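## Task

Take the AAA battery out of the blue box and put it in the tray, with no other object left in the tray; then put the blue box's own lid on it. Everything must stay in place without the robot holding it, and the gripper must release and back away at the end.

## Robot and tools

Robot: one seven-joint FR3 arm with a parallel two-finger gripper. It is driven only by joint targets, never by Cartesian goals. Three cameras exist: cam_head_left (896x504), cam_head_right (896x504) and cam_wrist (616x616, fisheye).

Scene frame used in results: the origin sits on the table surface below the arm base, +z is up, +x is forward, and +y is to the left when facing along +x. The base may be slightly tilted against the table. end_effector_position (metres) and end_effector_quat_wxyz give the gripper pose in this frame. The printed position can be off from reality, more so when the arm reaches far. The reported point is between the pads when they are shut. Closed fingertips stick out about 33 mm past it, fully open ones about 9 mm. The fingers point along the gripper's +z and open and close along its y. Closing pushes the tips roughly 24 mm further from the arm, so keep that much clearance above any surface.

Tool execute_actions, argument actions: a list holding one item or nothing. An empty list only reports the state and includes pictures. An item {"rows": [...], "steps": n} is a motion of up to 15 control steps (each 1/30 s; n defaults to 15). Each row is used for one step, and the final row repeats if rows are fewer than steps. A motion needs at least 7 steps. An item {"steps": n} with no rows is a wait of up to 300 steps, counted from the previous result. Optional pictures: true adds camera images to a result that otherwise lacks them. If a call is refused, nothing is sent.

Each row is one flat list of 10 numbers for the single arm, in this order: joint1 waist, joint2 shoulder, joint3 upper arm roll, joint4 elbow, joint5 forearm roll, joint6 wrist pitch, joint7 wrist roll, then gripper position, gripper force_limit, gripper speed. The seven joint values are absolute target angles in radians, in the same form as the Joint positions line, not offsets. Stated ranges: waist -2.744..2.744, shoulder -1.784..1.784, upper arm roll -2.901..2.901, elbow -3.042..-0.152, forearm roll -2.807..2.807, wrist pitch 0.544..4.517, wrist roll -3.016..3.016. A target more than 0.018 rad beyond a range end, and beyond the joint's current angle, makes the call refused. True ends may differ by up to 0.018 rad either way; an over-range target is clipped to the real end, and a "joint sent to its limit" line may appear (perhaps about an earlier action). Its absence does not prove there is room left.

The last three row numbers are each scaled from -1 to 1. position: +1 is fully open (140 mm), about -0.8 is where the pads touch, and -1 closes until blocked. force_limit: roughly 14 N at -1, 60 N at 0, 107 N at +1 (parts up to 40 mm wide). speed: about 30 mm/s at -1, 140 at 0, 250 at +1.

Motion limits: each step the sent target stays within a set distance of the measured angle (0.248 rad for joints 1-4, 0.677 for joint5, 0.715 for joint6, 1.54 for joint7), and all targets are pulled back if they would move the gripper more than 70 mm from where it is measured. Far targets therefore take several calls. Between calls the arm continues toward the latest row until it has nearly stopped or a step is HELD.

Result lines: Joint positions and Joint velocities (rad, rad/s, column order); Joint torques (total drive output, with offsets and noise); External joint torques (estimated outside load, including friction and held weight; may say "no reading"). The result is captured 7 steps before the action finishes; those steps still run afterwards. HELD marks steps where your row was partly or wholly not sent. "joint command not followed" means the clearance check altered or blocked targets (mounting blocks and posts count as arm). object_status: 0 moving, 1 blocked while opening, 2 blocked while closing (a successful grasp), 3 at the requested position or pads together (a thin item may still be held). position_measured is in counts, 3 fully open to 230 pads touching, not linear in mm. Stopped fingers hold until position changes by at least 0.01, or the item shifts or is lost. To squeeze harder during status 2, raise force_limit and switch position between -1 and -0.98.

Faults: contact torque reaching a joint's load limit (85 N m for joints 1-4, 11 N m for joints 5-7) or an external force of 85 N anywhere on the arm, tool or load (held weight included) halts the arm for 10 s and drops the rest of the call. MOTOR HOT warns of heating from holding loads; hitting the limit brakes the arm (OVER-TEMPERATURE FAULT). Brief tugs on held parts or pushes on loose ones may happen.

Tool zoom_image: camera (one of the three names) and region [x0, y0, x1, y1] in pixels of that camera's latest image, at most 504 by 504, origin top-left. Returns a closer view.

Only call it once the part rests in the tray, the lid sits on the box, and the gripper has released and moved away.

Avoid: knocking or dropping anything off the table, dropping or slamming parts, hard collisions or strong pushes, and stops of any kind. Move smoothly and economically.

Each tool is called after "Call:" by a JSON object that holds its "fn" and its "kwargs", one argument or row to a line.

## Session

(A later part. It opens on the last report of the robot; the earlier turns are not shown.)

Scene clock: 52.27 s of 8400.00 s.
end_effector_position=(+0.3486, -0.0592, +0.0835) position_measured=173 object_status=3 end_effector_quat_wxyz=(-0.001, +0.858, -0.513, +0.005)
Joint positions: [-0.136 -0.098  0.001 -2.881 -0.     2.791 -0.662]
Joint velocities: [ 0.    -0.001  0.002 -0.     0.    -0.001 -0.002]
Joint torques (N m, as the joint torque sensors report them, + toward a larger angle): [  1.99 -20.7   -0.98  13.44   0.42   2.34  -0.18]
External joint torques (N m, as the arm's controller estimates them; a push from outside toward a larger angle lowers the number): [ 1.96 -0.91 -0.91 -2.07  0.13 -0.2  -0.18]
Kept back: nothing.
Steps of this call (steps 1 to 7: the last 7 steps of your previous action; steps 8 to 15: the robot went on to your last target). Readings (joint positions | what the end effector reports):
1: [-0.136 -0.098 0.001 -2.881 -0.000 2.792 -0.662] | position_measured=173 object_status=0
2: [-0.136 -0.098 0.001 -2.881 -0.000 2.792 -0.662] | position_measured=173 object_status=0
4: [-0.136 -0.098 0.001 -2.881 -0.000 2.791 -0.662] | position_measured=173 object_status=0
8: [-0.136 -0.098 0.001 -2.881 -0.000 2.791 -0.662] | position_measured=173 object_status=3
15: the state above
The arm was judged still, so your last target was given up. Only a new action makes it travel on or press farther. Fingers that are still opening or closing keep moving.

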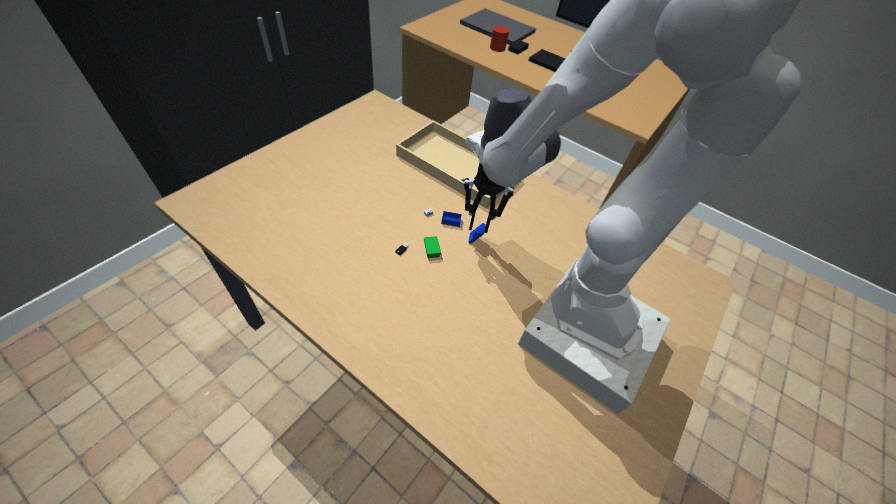

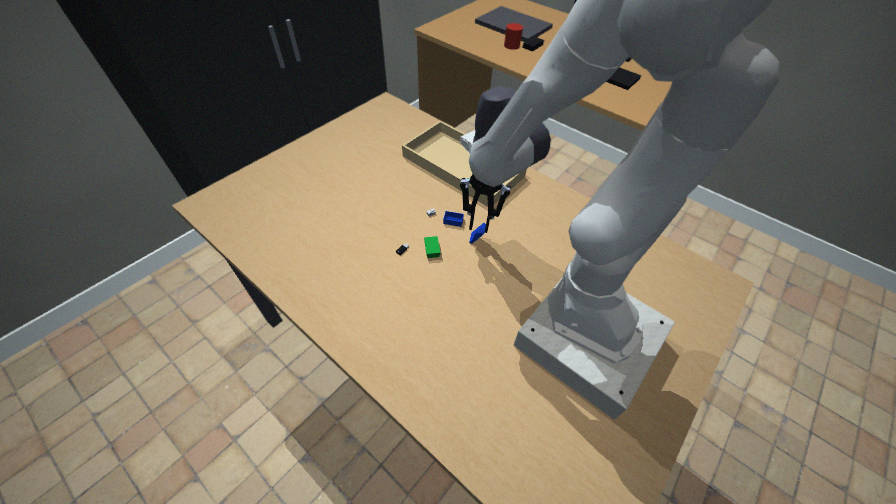

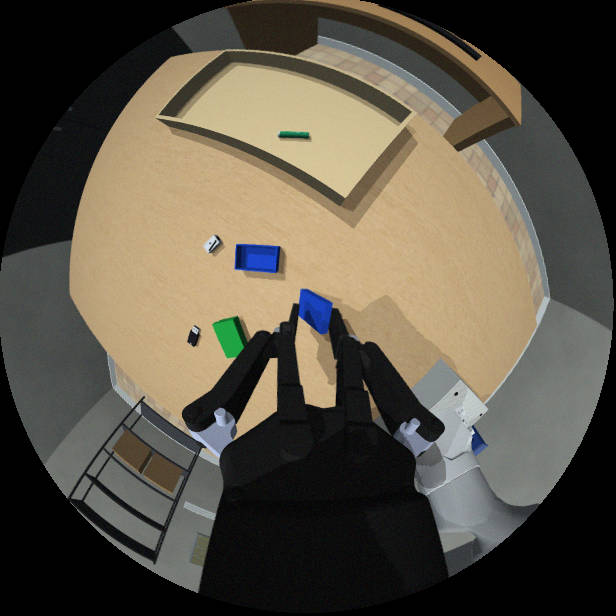

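Leaning on the right finger; open slowly to let it down.

Call:
{"fn": "execute_actions", "kwargs": {
  "actions": [
    {"rows":[[-0.134,-0.1,0,-2.883,0,2.788,-0.665,0.35,-0.5,-0.5]],"steps":15}
  ]
}}

Call:
{"fn": "execute_actions", "kwargs": {
  "actions": [
    {"steps":40}
  ],
  "pictures": true
}}

Call:
{"fn": "zoom_image", "kwargs": {
  "camera": "cam_wrist",
  "region": [230,230,410,390]
}}

Scene clock: 52.73 s of 8400.00 s.
end_effector_position=(+0.3485, -0.0592, +0.0834) position_measured=142 object_status=0 end_effector_quat_wxyz=(-0.001, +0.858, -0.513, +0.005)
Joint positions: [-0.136 -0.099  0.001 -2.881 -0.     2.79  -0.662]
Joint velocities: [-0.     0.     0.001  0.001 -0.    -0.001 -0.   ]
Joint torques (N m, as the joint torque sensors report them, + toward a larger angle): [  1.99 -21.12  -0.86  13.37   0.52   2.39  -0.21]
External joint torques (N m, as the arm's controller estimates them; a push from outside toward a larger angle lowers the number): [ 2.05 -1.26 -0.7  -2.27  0.22 -0.18 -0.21]
Steps of this call (steps 1 to 6: nothing new was sent; steps 7 to 14: the first 8 steps of this action). Readings (joint positions | what the end effector reports):
7: [-0.136 -0.098 0.001 -2.881 -0.000 2.791 -0.662] | position_measured=173 object_status=0
8: [-0.136 -0.098 0.001 -2.881 -0.000 2.790 -0.662] | position_measured=170 object_status=0
10: [-0.136 -0.098 0.001 -2.881 -0.000 2.790 -0.662] | position_measured=160 object_status=0
14: the state above

Scene clock: 54.07 s of 8400.00 s.
end_effector_position=(+0.3484, -0.0592, +0.0835) position_measured=85 object_status=3 end_effector_quat_wxyz=(-0.000, +0.858, -0.513, +0.005)
Joint positions: [-0.136 -0.099  0.001 -2.881 -0.     2.79  -0.662]
Joint velocities: [ 0.    -0.001 -0.001  0.    -0.001  0.001 -0.001]
Joint torques (N m, as the joint torque sensors report them, + toward a larger angle): [  2.07 -20.39  -0.5   12.74   0.41   2.4   -0.23]
External joint torques (N m, as the arm's controller estimates them; a push from outside toward a larger angle lowers the number): [ 2.16 -0.58 -0.31 -2.8   0.11 -0.15 -0.23]
Kept back: nothing.
Steps of this call (steps 1 to 7: the last 7 steps of your previous action; steps 8 to 15: the robot went on to your last target; steps 16 to 40: nothing new was sent). Readings (joint positions | what the end effector reports):
1: [-0.136 -0.099 0.001 -2.881 -0.000 2.790 -0.662] | position_measured=137 object_status=0
2: [-0.136 -0.099 0.001 -2.881 -0.000 2.790 -0.662] | position_measured=133 object_status=0
4: [-0.136 -0.099 0.001 -2.881 -0.000 2.790 -0.662] | position_measured=124 object_status=0
8: [-0.136 -0.099 0.001 -2.881 -0.000 2.790 -0.662] | position_measured=105 object_status=0
40: the state above
The arm was judged still, so your last target was given up. Only a new action makes it travel on or press farther. Fingers that are still opening or closing keep moving.

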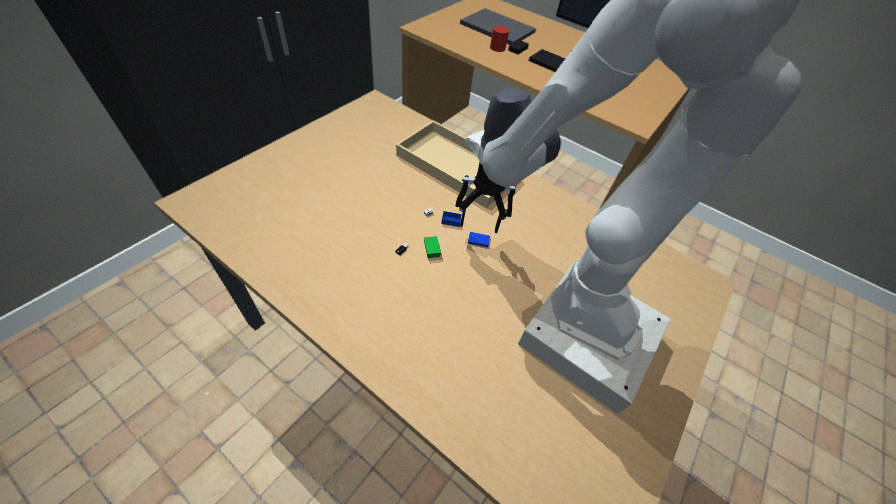

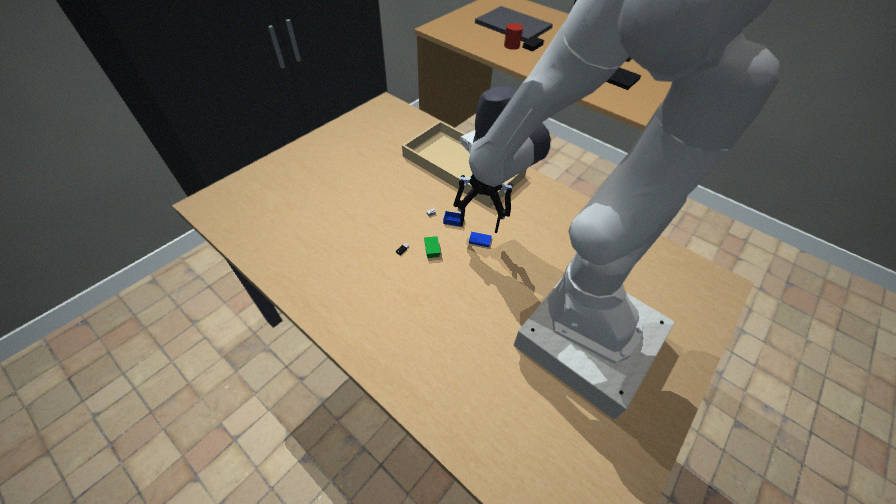

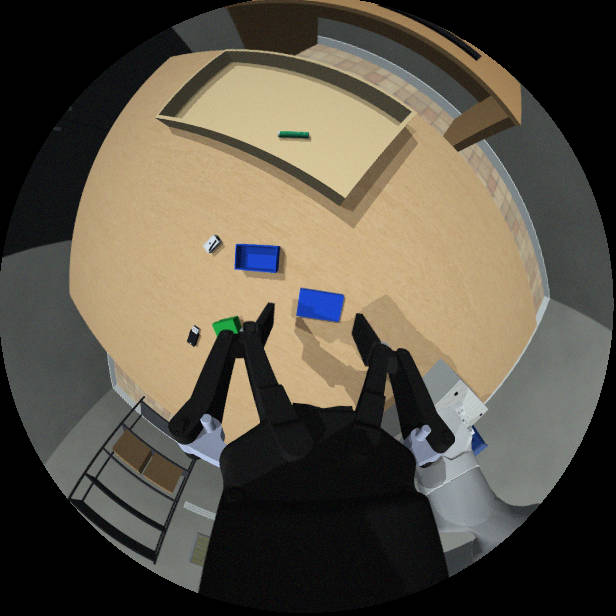

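Region (230, 230, 410, 390) of cam_wrist's 616x616 image, scaled by 2.800, with more detail than that image has.

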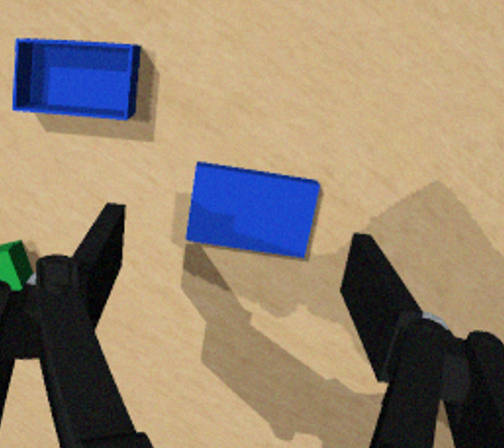

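Call:
{"fn": "execute_actions", "kwargs": {
  "actions": [
    {"rows":[[-0.134,-0.085,0,-2.882,0,2.80,-0.665,0.35,-0.3,-0.3],[-0.134,-0.07,0,-2.881,0,2.815,-0.665,0.35,-0.3,-0.3],[-0.134,-0.055,0,-2.88,0,2.83,-0.665,0.35,-0.3,-0.3],[-0.134,-0.04,0,-2.879,0,2.843,-0.665,0.35,-0.3,-0.3],[-0.134,-0.025,0,-2.878,0,2.857,-0.665,0.35,-0.3,-0.3],[-0.134,-0.01,0,-2.877,0,2.87,-0.665,0.35,-0.3,-0.3],[-0.134,0.005,0,-2.876,0,2.885,-0.665,0.35,-0.3,-0.3],[-0.134,0.02,0,-2.875,0,2.9,-0.665,0.35,-0.3,-0.3],[-0.134,0.035,0,-2.874,0,2.914,-0.665,0.35,-0.3,-0.3],[-0.134,0.05,0,-2.873,0,2.928,-0.665,0.35,-0.3,-0.3],[-0.134,0.065,0,-2.872,0,2.942,-0.665,0.35,-0.3,-0.3],[-0.134,0.08,0,-2.871,0,2.956,-0.665,0.35,-0.3,-0.3],[-0.134,0.095,0,-2.87,0,2.97,-0.665,0.35,-0.3,-0.3]],"steps":15}
  ]
}}

Call:
{"fn": "execute_actions", "kwargs": {
  "actions": [
    {"steps":15}
  ],
  "pictures": true
}}

Call:
{"fn": "zoom_image", "kwargs": {
  "camera": "cam_wrist",
  "region": [230,230,410,390]
}}

Scene clock: 54.93 s of 8400.00 s.
end_effector_position=(+0.3397, -0.0577, +0.0597) position_measured=85 object_status=3 end_effector_quat_wxyz=(+0.004, +0.858, -0.513, -0.007)
Joint positions: [-0.136 -0.015  0.001 -2.878 -0.     2.845 -0.662]
Joint velocities: [ 0.     0.445 -0.     0.021  0.001  0.315 -0.001]
Joint torques (N m, as the joint torque sensors report them, + toward a larger angle): [  1.49 -22.95  -0.74  13.64   0.39   2.96  -0.25]
External joint torques (N m, as the arm's controller estimates them; a push from outside toward a larger angle lowers the number): [ 1.53  0.15 -0.69 -0.16  0.16  0.51 -0.25]
Steps of this call (steps 1 to 18: nothing new was sent; steps 19 to 26: the first 8 steps of this action). Readings (joint positions | what the end effector reports):
19: [-0.136 -0.097 0.001 -2.881 -0.000 2.791 -0.662] | position_measured=85 object_status=3
20: [-0.136 -0.092 0.001 -2.881 -0.000 2.795 -0.662] | position_measured=85 object_status=3
22: [-0.136 -0.071 0.001 -2.880 -0.000 2.808 -0.662] | position_measured=85 object_status=3
26: the state above

Scene clock: 55.43 s of 8400.00 s.
end_effector_position=(+0.3413, -0.0580, +0.0336) position_measured=85 object_status=3 end_effector_quat_wxyz=(+0.002, +0.858, -0.513, -0.002)
Joint positions: [-0.136  0.093  0.001 -2.872 -0.     2.959 -0.662]
Joint velocities: [ 0.002 -0.001 -0.001  0.005 -0.001  0.054  0.001]
Joint torques (N m, as the joint torque sensors report them, + toward a larger angle): [  1.6  -21.21  -0.8   13.28   0.32   2.88  -0.22]
External joint torques (N m, as the arm's controller estimates them; a push from outside toward a larger angle lowers the number): [ 1.58  1.71 -0.91  1.28  0.18  0.39 -0.22]
Kept back: nothing.
Steps of this call (steps 1 to 7: the last 7 steps of your previous action; steps 8 to 15: the robot went on to your last target). Readings (joint positions | what the end effector reports):
1: [-0.136 0.000 0.001 -2.878 -0.000 2.856 -0.662] | position_measured=85 object_status=3
2: [-0.136 0.015 0.001 -2.877 -0.000 2.868 -0.662] | position_measured=85 object_status=3
4: [-0.136 0.045 0.001 -2.875 -0.000 2.893 -0.662] | position_measured=85 object_status=3
8: [-0.136 0.087 0.001 -2.874 -0.000 2.933 -0.662] | position_measured=85 object_status=3
15: the state above

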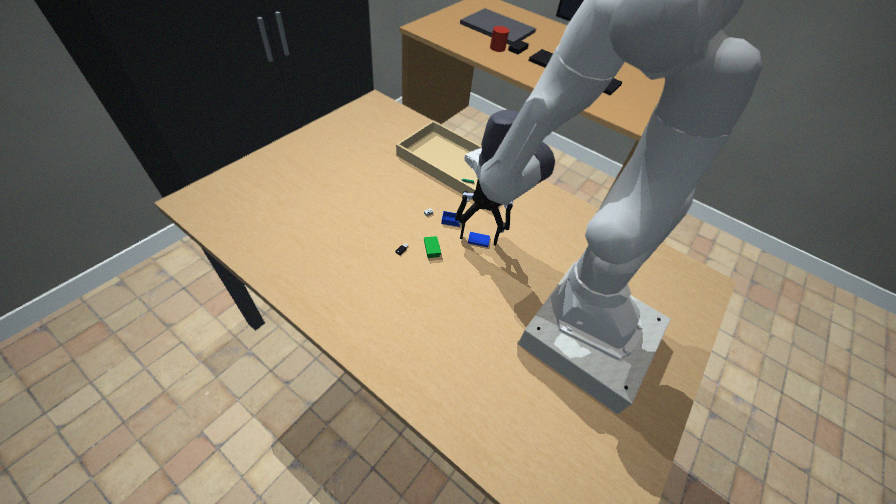

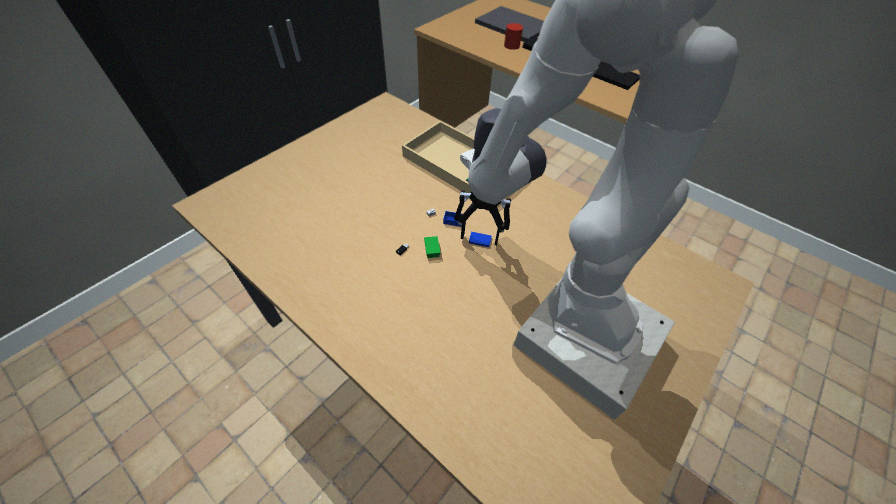

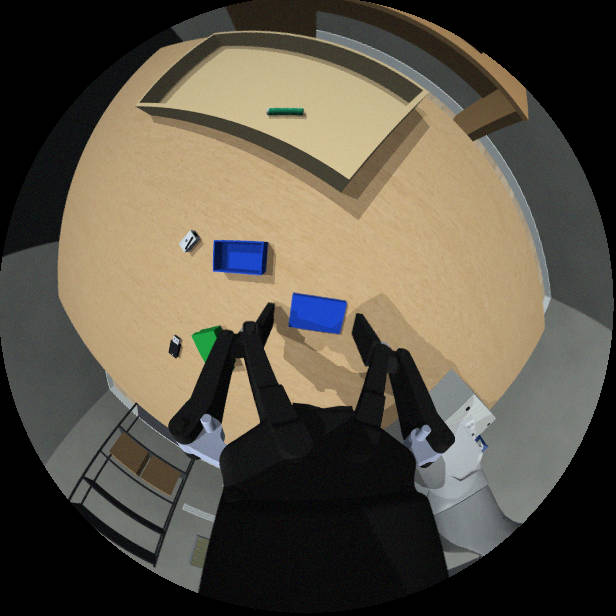

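Region (230, 230, 410, 390) of cam_wrist's 616x616 image, scaled by 2.800, with more detail than that image has.

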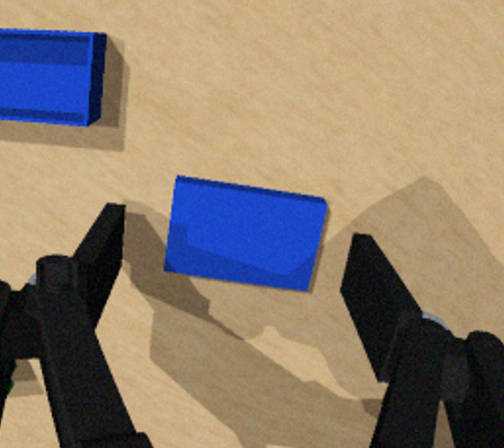

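Call:
{"fn": "execute_actions", "kwargs": {
  "actions": [
    {"rows":[[-0.144,0.1,0,-2.86,0,2.966,-0.675,0.35,-0.3,-0.3],[-0.154,0.107,0,-2.849,0,2.962,-0.685,0.35,-0.3,-0.3]],"steps":15}
  ]
}}

Call:
{"fn": "execute_actions", "kwargs": {
  "actions": [
    {"rows":[[-0.154,0.107,0,-2.849,0,2.962,-0.685,-0.3,-0.3,-0.3]],"steps":15}
  ]
}}

Call:
{"fn": "execute_actions", "kwargs": {
  "actions": [
    {"steps":25}
  ],
  "pictures": true
}}

Call:
{"fn": "zoom_image", "kwargs": {
  "camera": "cam_wrist",
  "region": [230,230,410,390]
}}

Scene clock: 56.17 s of 8400.00 s.
end_effector_position=(+0.3520, -0.0653, +0.0351) position_measured=85 object_status=3 end_effector_quat_wxyz=(-0.001, +0.857, -0.515, +0.006)
Joint positions: [-0.151  0.105  0.001 -2.852 -0.     2.965 -0.673]
Joint velocities: [-0.009  0.007  0.     0.012 -0.    -0.004 -0.029]
Joint torques (N m, as the joint torque sensors report them, + toward a larger angle): [ -0.12 -23.08  -1.31  13.03   0.35   2.24  -0.2 ]
External joint torques (N m, as the arm's controller estimates them; a push from outside toward a larger angle lowers the number): [-0.17  0.49 -1.49  0.91  0.21 -0.29 -0.2 ]
Steps of this call (steps 1 to 14: the robot went on to your last target; steps 15 to 22: the first 8 steps of this action). Readings (joint positions | what the end effector reports):
15: [-0.137 0.094 0.001 -2.870 -0.000 2.967 -0.663] | position_measured=85 object_status=3
16: [-0.140 0.097 0.001 -2.866 -0.000 2.966 -0.664] | position_measured=85 object_status=3
18: [-0.147 0.102 0.001 -2.857 -0.000 2.966 -0.668] | position_measured=85 object_status=3
22: the state above

Scene clock: 56.67 s of 8400.00 s.
end_effector_position=(+0.3516, -0.0654, +0.0348) position_measured=124 object_status=0 end_effector_quat_wxyz=(-0.001, +0.859, -0.512, +0.005)
Joint positions: [-0.151  0.106  0.001 -2.851 -0.     2.964 -0.68 ]
Joint velocities: [-0.001 -0.001  0.001  0.    -0.002 -0.002 -0.006]
Joint torques (N m, as the joint torque sensors report them, + toward a larger angle): [ -0.87 -22.25  -0.37  12.45   0.23   2.28  -0.26]
External joint torques (N m, as the arm's controller estimates them; a push from outside toward a larger angle lowers the number): [-0.85  1.33 -0.45  0.19  0.08 -0.27 -0.26]
Steps of this call (steps 1 to 7: the last 7 steps of your previous action; steps 8 to 15: the first 8 steps of this action). Readings (joint positions | what the end effector reports):
8: [-0.151 0.105 0.001 -2.851 -0.000 2.965 -0.678] | position_measured=85 object_status=0
9: [-0.151 0.105 0.001 -2.851 -0.000 2.965 -0.678] | position_measured=89 object_status=0
11: [-0.151 0.105 0.001 -2.851 -0.000 2.964 -0.679] | position_measured=101 object_status=0
15: the state above

Scene clock: 57.50 s of 8400.00 s.
end_effector_position=(+0.3527, -0.0656, +0.0354) position_measured=143 object_status=2 end_effector_quat_wxyz=(-0.001, +0.859, -0.511, +0.006)
Joint positions: [-0.151  0.104  0.001 -2.85  -0.     2.964 -0.681]
Joint velocities: [ 0.    -0.002 -0.001 -0.002 -0.     0.    -0.001]
Joint torques (N m, as the joint torque sensors report them, + toward a larger angle): [ -0.17 -21.36  -1.18  12.07   0.33   2.36  -0.34]
External joint torques (N m, as the arm's controller estimates them; a push from outside toward a larger angle lowers the number): [-0.11  2.24 -1.22 -0.2   0.17 -0.19 -0.34]
Kept back: nothing.
Steps of this call (steps 1 to 7: the last 7 steps of your previous action; steps 8 to 15: the robot went on to your last target; steps 16 to 25: nothing new was sent). Readings (joint positions | what the end effector reports):
1: [-0.151 0.106 0.001 -2.851 -0.000 2.964 -0.680] | position_measured=130 object_status=0
2: [-0.151 0.105 0.001 -2.851 -0.000 2.964 -0.680] | position_measured=135 object_status=0
4: [-0.151 0.104 0.001 -2.850 -0.000 2.964 -0.681] | position_measured=143 object_status=0
8: [-0.151 0.104 0.001 -2.850 -0.000 2.964 -0.681] | position_measured=143 object_status=0
25: the state above
The arm was judged still, so your last target was given up. Only a new action makes it travel on or press farther. Fingers that are still opening or closing keep moving.

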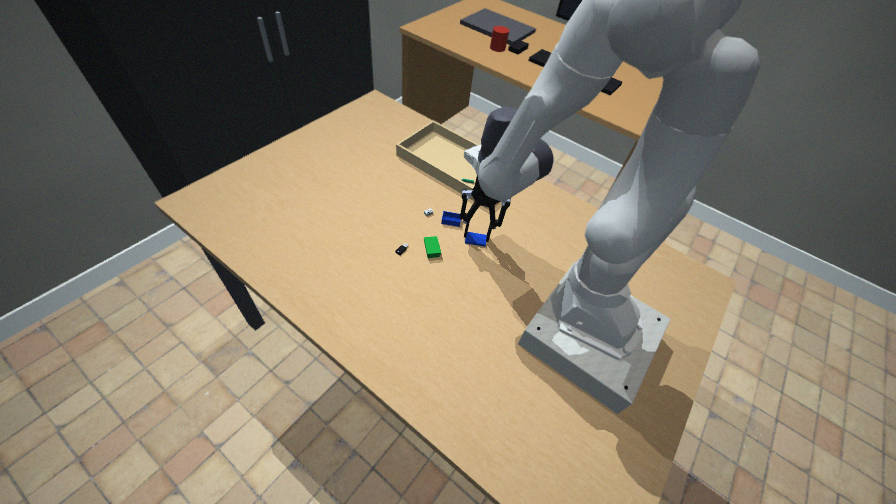

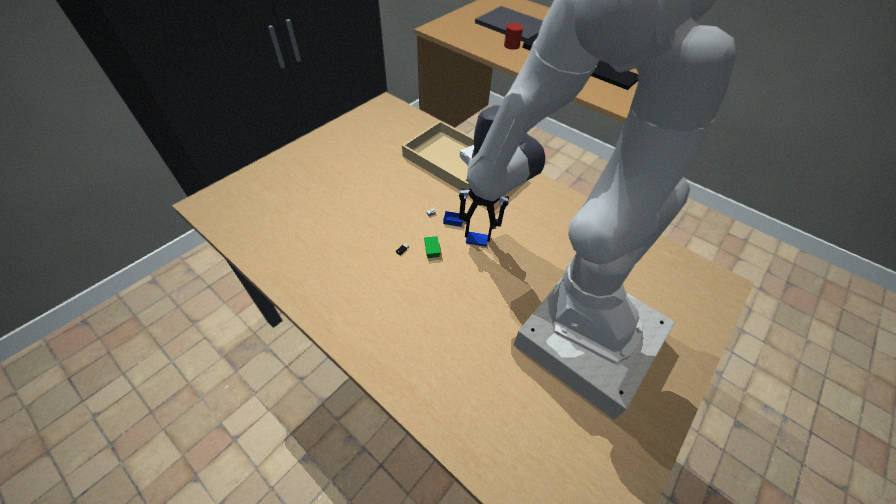

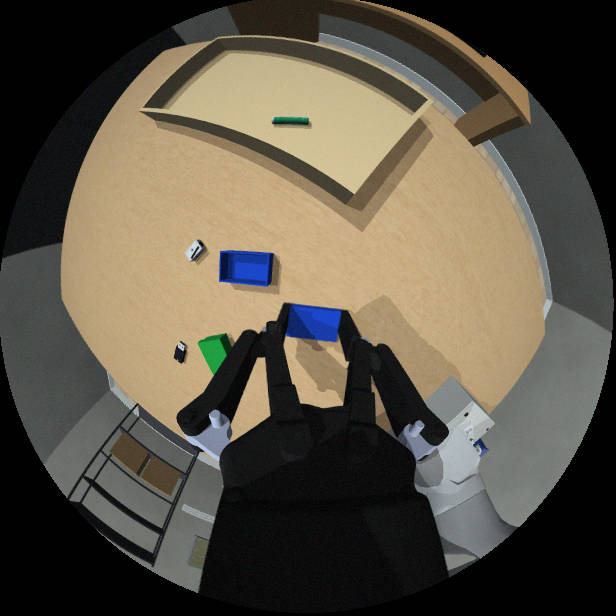

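Region (230, 230, 410, 390) of cam_wrist's 616x616 image, scaled by 2.800, with more detail than that image has.

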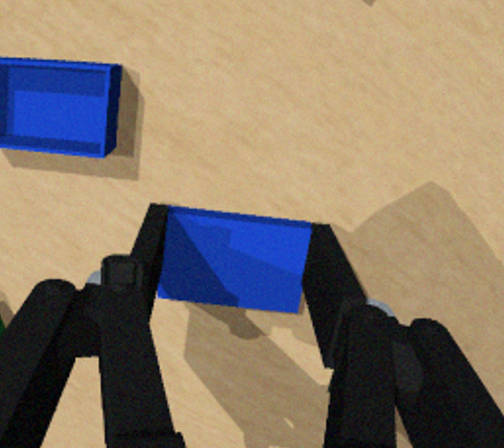

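Call:
{"fn": "execute_actions", "kwargs": {
  "actions": [
    {"rows":[[-0.154,0.09,0,-2.85,0,2.945,-0.685,-0.3,-0.3,-0.3],[-0.154,0.07,0,-2.852,0,2.925,-0.685,-0.3,-0.3,-0.3],[-0.154,0.05,0,-2.854,0,2.905,-0.685,-0.3,-0.3,-0.3],[-0.154,0.03,0,-2.856,0,2.885,-0.685,-0.3,-0.3,-0.3],[-0.154,0.0,0,-2.858,0,2.86,-0.685,-0.3,-0.3,-0.3],[-0.154,-0.03,0,-2.86,0,2.83,-0.685,-0.3,-0.3,-0.3],[-0.154,-0.06,0,-2.86,0,2.8,-0.685,-0.3,-0.3,-0.3],[-0.154,-0.06,0,-2.86,0,2.8,-0.685,-0.3,-0.3,-0.3],[-0.15,-0.03,0,-2.8,0,2.78,-0.68,-0.3,-0.3,-0.3],[-0.145,0.02,0,-2.73,0,2.76,-0.675,-0.3,-0.3,-0.3],[-0.14,0.07,0,-2.66,0,2.74,-0.67,-0.3,-0.3,-0.3],[-0.134,0.13,0,-2.58,0,2.715,-0.665,-0.3,-0.3,-0.3]],"steps":15}
  ]
}}

Call:
{"fn": "execute_actions", "kwargs": {
  "actions": [
    {"steps":15}
  ]
}}

Call:
{"fn": "execute_actions", "kwargs": {
  "actions": [
    {"rows":[[-0.134,0.15,0,-2.578,0,2.735,-0.665,-0.3,-0.3,-0.3],[-0.134,0.17,0,-2.576,0,2.752,-0.665,-0.3,-0.3,-0.3],[-0.134,0.19,0,-2.574,0,2.77,-0.665,-0.3,-0.3,-0.3],[-0.134,0.2,0,-2.573,0,2.78,-0.665,-0.3,-0.3,-0.3]],"steps":15}
  ]
}}

Call:
{"fn": "execute_actions", "kwargs": {
  "actions": [
    {"steps":12}
  ],
  "pictures": true
}}

Call:
{"fn": "zoom_image", "kwargs": {
  "camera": "cam_wrist",
  "region": [260,270,370,370]
}}

Call:
{"fn": "zoom_image", "kwargs": {
  "camera": "cam_head_left",
  "region": [420,170,500,240]
}}

Scene clock: 58.70 s of 8400.00 s.
end_effector_position=(+0.3631, -0.0675, +0.0700) position_measured=143 object_status=2 end_effector_quat_wxyz=(-0.006, +0.859, -0.511, +0.019)
Joint positions: [-0.152 -0.02   0.001 -2.858 -0.     2.875 -0.682]
Joint velocities: [-0.001 -0.618  0.     0.009  0.    -0.404 -0.001]
Joint torques (N m, as the joint torque sensors report them, + toward a larger angle): [ -0.29 -15.49  -0.38  12.49   0.4    1.51  -0.14]
External joint torques (N m, as the arm's controller estimates them; a push from outside toward a larger angle lowers the number): [-0.15 -1.2  -0.21  0.09  0.1  -0.41 -0.14]
Steps of this call (steps 1 to 28: nothing new was sent; steps 29 to 36: the first 8 steps of this action). Readings (joint positions | what the end effector reports):
29: [-0.151 0.103 0.001 -2.850 -0.000 2.961 -0.681] | position_measured=143 object_status=2
30: [-0.151 0.096 0.001 -2.851 -0.000 2.956 -0.681] | position_measured=143 object_status=2
32: [-0.152 0.070 0.001 -2.853 -0.000 2.937 -0.682] | position_measured=143 object_status=2
36: the state above

Scene clock: 59.20 s of 8400.00 s.
end_effector_position=(+0.4445, -0.0760, +0.0809) position_measured=143 object_status=2 end_effector_quat_wxyz=(-0.002, +0.861, -0.509, +0.010)
Joint positions: [-0.137  0.128  0.    -2.583 -0.     2.728 -0.672]
Joint velocities: [ 0.001  0.01  -0.001  0.009 -0.001 -0.066  0.009]
Joint torques (N m, as the joint torque sensors report them, + toward a larger angle): [  2.3  -27.46  -0.58  17.43   0.53   2.23   0.17]
External joint torques (N m, as the arm's controller estimates them; a push from outside toward a larger angle lowers the number): [ 2.42  1.5  -0.58  0.66  0.18 -0.36  0.17]
Kept back: nothing.
Steps of this call (steps 1 to 7: the last 7 steps of your previous action; steps 8 to 15: the robot went on to your last target). Readings (joint positions | what the end effector reports):
1: [-0.151 -0.030 0.001 -2.847 -0.000 2.858 -0.682] | position_measured=143 object_status=2
2: [-0.151 -0.022 0.000 -2.818 -0.000 2.840 -0.681] | position_measured=143 object_status=2
4: [-0.146 0.036 0.000 -2.718 -0.000 2.804 -0.679] | position_measured=143 object_status=2
8: [-0.138 0.112 0.000 -2.601 -0.000 2.761 -0.676] | position_measured=143 object_status=2
15: the state above

Scene clock: 59.47 s of 8400.00 s.
end_effector_position=(+0.4385, -0.0751, +0.0572) position_measured=143 object_status=2 end_effector_quat_wxyz=(+0.002, +0.860, -0.510, -0.001)
Joint positions: [-0.137  0.194  0.    -2.574 -0.     2.762 -0.67 ]
Joint velocities: [-0.    -0.002  0.001  0.03   0.     0.105  0.003]
Joint torques (N m, as the joint torque sensors report them, + toward a larger angle): [  2.05 -26.39   0.21  13.98   0.51   2.61   0.03]
External joint torques (N m, as the arm's controller estimates them; a push from outside toward a larger angle lowers the number): [ 2.05  8.24  0.24 -4.18  0.2  -0.18  0.04]
Steps of this call (steps 1 to 8: the first 8 steps of this action). Readings (joint positions | what the end effector reports):
1: [-0.137 0.131 0.000 -2.582 -0.000 2.729 -0.671] | position_measured=143 object_status=2
2: [-0.137 0.139 0.000 -2.579 -0.000 2.732 -0.671] | position_measured=143 object_status=2
4: [-0.137 0.165 0.000 -2.575 -0.000 2.746 -0.670] | position_measured=143 object_status=2
8: the state above

Scene clock: 59.87 s of 8400.00 s.
end_effector_position=(+0.4422, -0.0757, +0.0571) position_measured=143 object_status=2 end_effector_quat_wxyz=(-0.000, +0.860, -0.510, +0.004)
Joint positions: [-0.137  0.197  0.    -2.574 -0.     2.776 -0.669]
Joint velocities: [-0.001  0.001  0.    -0.     0.     0.008 -0.   ]
Joint torques (N m, as the joint torque sensors report them, + toward a larger angle): [  1.84 -28.11  -0.07  14.35   0.56   3.13   0.07]
External joint torques (N m, as the arm's controller estimates them; a push from outside toward a larger angle lowers the number): [ 1.94  1.86 -0.16 -1.33  0.26  0.6   0.07]
Kept back: nothing.
Steps of this call (steps 1 to 7: the last 7 steps of your previous action; steps 8 to 12: the robot went on to your last target). Readings (joint positions | what the end effector reports):
1: [-0.137 0.194 0.000 -2.574 -0.000 2.766 -0.670] | position_measured=143 object_status=2
2: [-0.137 0.195 0.000 -2.574 -0.000 2.768 -0.669] | position_measured=143 object_status=2
4: [-0.137 0.196 0.000 -2.574 -0.000 2.771 -0.669] | position_measured=143 object_status=2
8: [-0.137 0.197 0.000 -2.574 -0.000 2.775 -0.669] | position_measured=143 object_status=2
12: the state above

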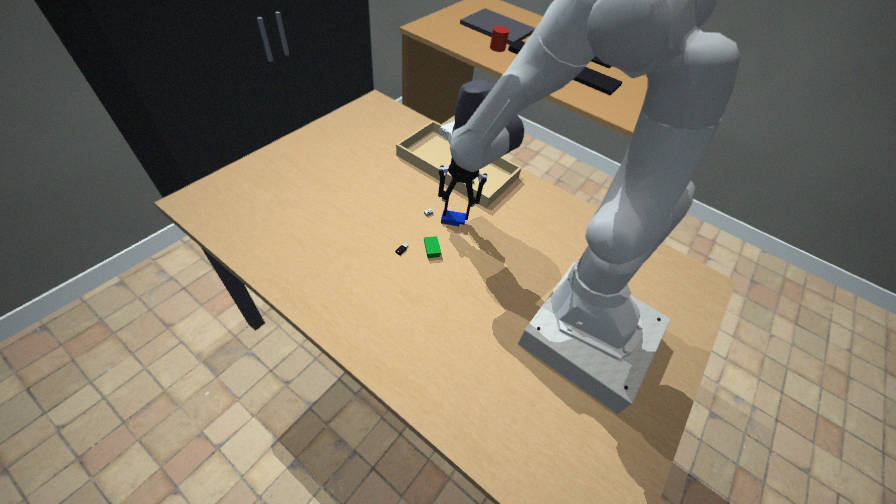

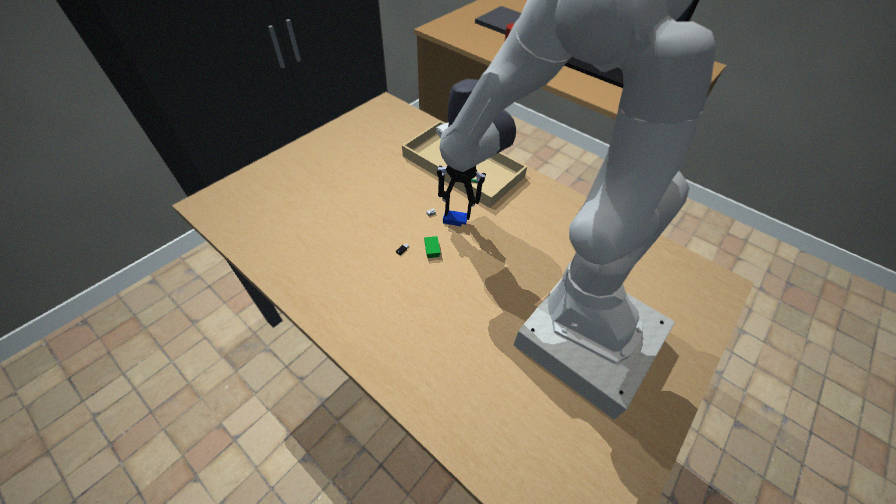

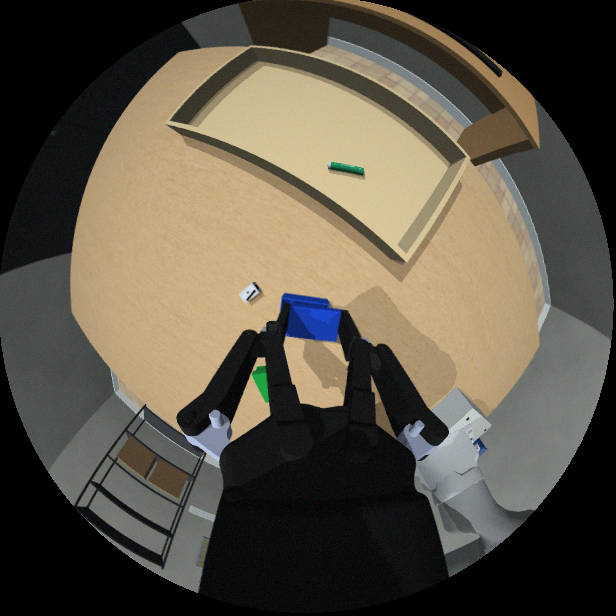

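Region (260, 270, 370, 370) of cam_wrist's 616x616 image, scaled by 4.582, with more detail than that image has; it fills the top 458 rows of this view, and the rest is white.

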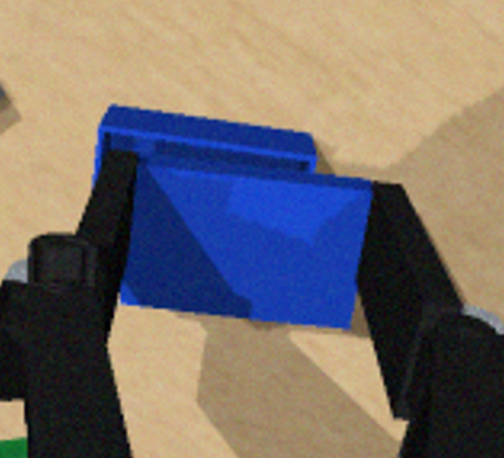

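Region (420, 170, 500, 240) of cam_head_left's 896x504 image, scaled by 6.300, with more detail than that image has; it fills the top 441 rows of this view, and the rest is white.

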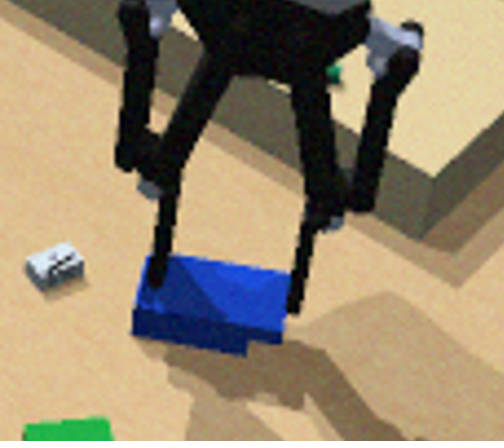

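Call:
{"fn": "execute_actions", "kwargs": {
  "actions": [
    {"rows":[[-0.134,0.185,0,-2.574,0,2.765,-0.665,-0.3,-0.3,-0.3],[-0.134,0.185,0,-2.574,0,2.765,-0.665,-0.3,-0.3,-0.3],[-0.134,0.185,0,-2.574,0,2.765,-0.665,-0.3,-0.3,-0.3],[-0.133,0.19,0,-2.564,0,2.76,-0.664,-0.3,-0.3,-0.3],[-0.132,0.196,0,-2.554,0,2.756,-0.663,-0.3,-0.3,-0.3],[-0.131,0.202,0,-2.544,0,2.752,-0.662,-0.3,-0.3,-0.3],[-0.130,0.208,0,-2.535,0,2.749,-0.661,-0.3,-0.3,-0.3]],"steps":15}
  ]
}}

Call:
{"fn": "execute_actions", "kwargs": {
  "actions": [
    {"steps":15}
  ],
  "pictures": true
}}

Call:
{"fn": "zoom_image", "kwargs": {
  "camera": "cam_wrist",
  "region": [260,270,370,370]
}}

Call:
{"fn": "zoom_image", "kwargs": {
  "camera": "cam_head_left",
  "region": [420,170,500,240]
}}

Scene clock: 61.37 s of 8400.00 s.
end_effector_position=(+0.4532, -0.0763, +0.0626) position_measured=143 object_status=2 end_effector_quat_wxyz=(-0.002, +0.860, -0.510, +0.008)
Joint positions: [-0.134  0.2    0.    -2.548 -0.     2.762 -0.667]
Joint velocities: [ 0.019  0.08   0.001  0.164  0.001 -0.053  0.01 ]
Joint torques (N m, as the joint torque sensors report them, + toward a larger angle): [  1.47 -29.68   0.    15.06   0.44   1.98   0.07]
External joint torques (N m, as the arm's controller estimates them; a push from outside toward a larger angle lowers the number): [ 1.65  1.03 -0.08  0.44  0.15 -0.35  0.07]
Steps of this call (steps 1 to 30: the robot went on to your last target; steps 31 to 37: nothing new was sent; steps 38 to 45: the first 8 steps of this action). Readings (joint positions | what the end effector reports):
38: [-0.137 0.196 0.000 -2.574 -0.000 2.776 -0.669] | position_measured=143 object_status=2
39: [-0.137 0.193 0.000 -2.574 -0.000 2.774 -0.669] | position_measured=143 object_status=2
41: [-0.136 0.190 0.000 -2.572 -0.000 2.771 -0.668] | position_measured=143 object_status=2
45: the state above

Scene clock: 61.87 s of 8400.00 s.
end_effector_position=(+0.4550, -0.0760, +0.0622) position_measured=143 object_status=2 end_effector_quat_wxyz=(-0.001, +0.860, -0.510, +0.006)
Joint positions: [-0.133  0.206  0.    -2.537 -0.     2.752 -0.665]
Joint velocities: [-0.     0.001 -0.001  0.001 -0.001 -0.004  0.002]
Joint torques (N m, as the joint torque sensors report them, + toward a larger angle): [  2.08 -29.61  -0.07  16.51   0.31   2.24   0.06]
External joint torques (N m, as the arm's controller estimates them; a push from outside toward a larger angle lowers the number): [ 2.2   1.22 -0.16  0.28 -0.01 -0.32  0.06]
Kept back: nothing.
Steps of this call (steps 1 to 7: the last 7 steps of your previous action; steps 8 to 15: the robot went on to your last target). Readings (joint positions | what the end effector reports):
1: [-0.133 0.202 0.000 -2.544 -0.000 2.760 -0.667] | position_measured=143 object_status=2
2: [-0.133 0.203 0.000 -2.541 -0.000 2.759 -0.667] | position_measured=143 object_status=2
4: [-0.133 0.205 0.000 -2.538 -0.000 2.757 -0.666] | position_measured=143 object_status=2
8: [-0.133 0.206 0.000 -2.537 -0.000 2.754 -0.666] | position_measured=143 object_status=2
15: the state above

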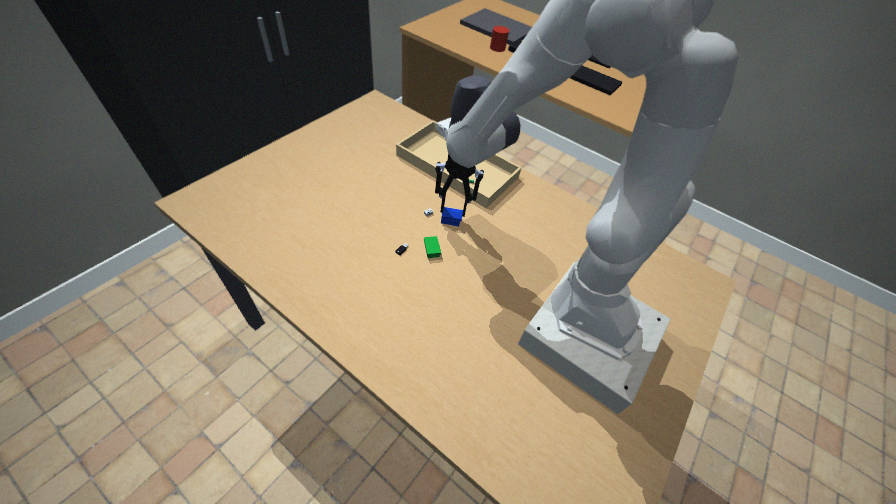

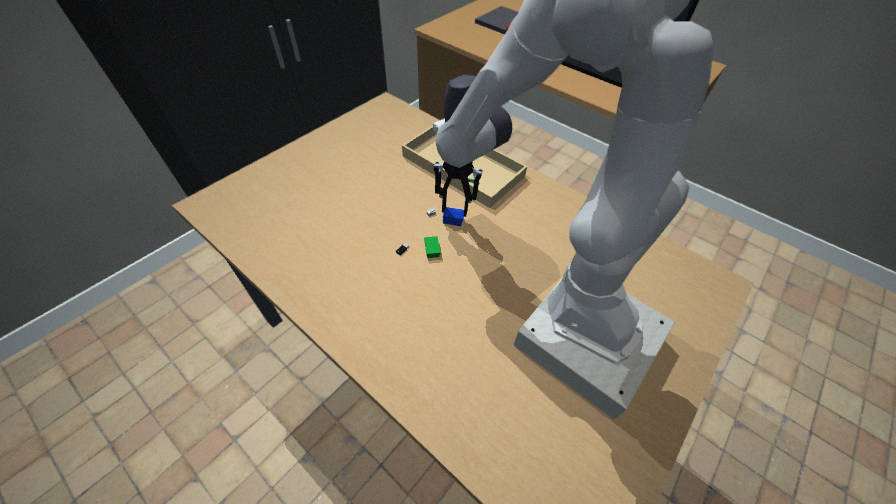

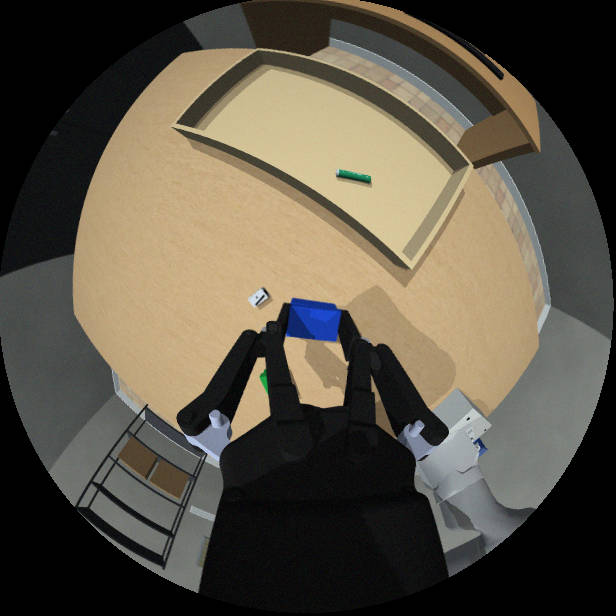

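Region (260, 270, 370, 370) of cam_wrist's 616x616 image, scaled by 4.582, with more detail than that image has; it fills the top 458 rows of this view, and the rest is white.

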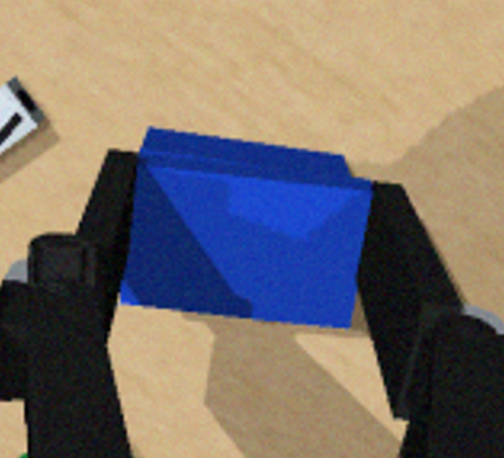

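Region (420, 170, 500, 240) of cam_head_left's 896x504 image, scaled by 6.300, with more detail than that image has; it fills the top 441 rows of this view, and the rest is white.

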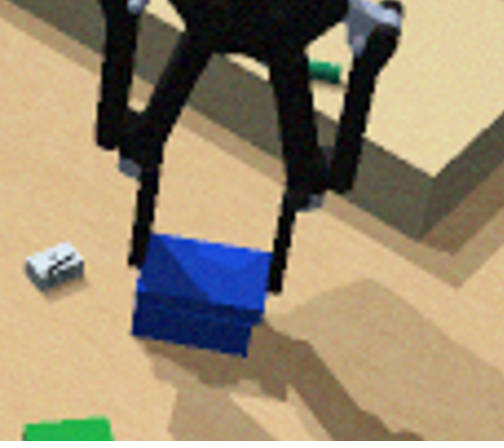

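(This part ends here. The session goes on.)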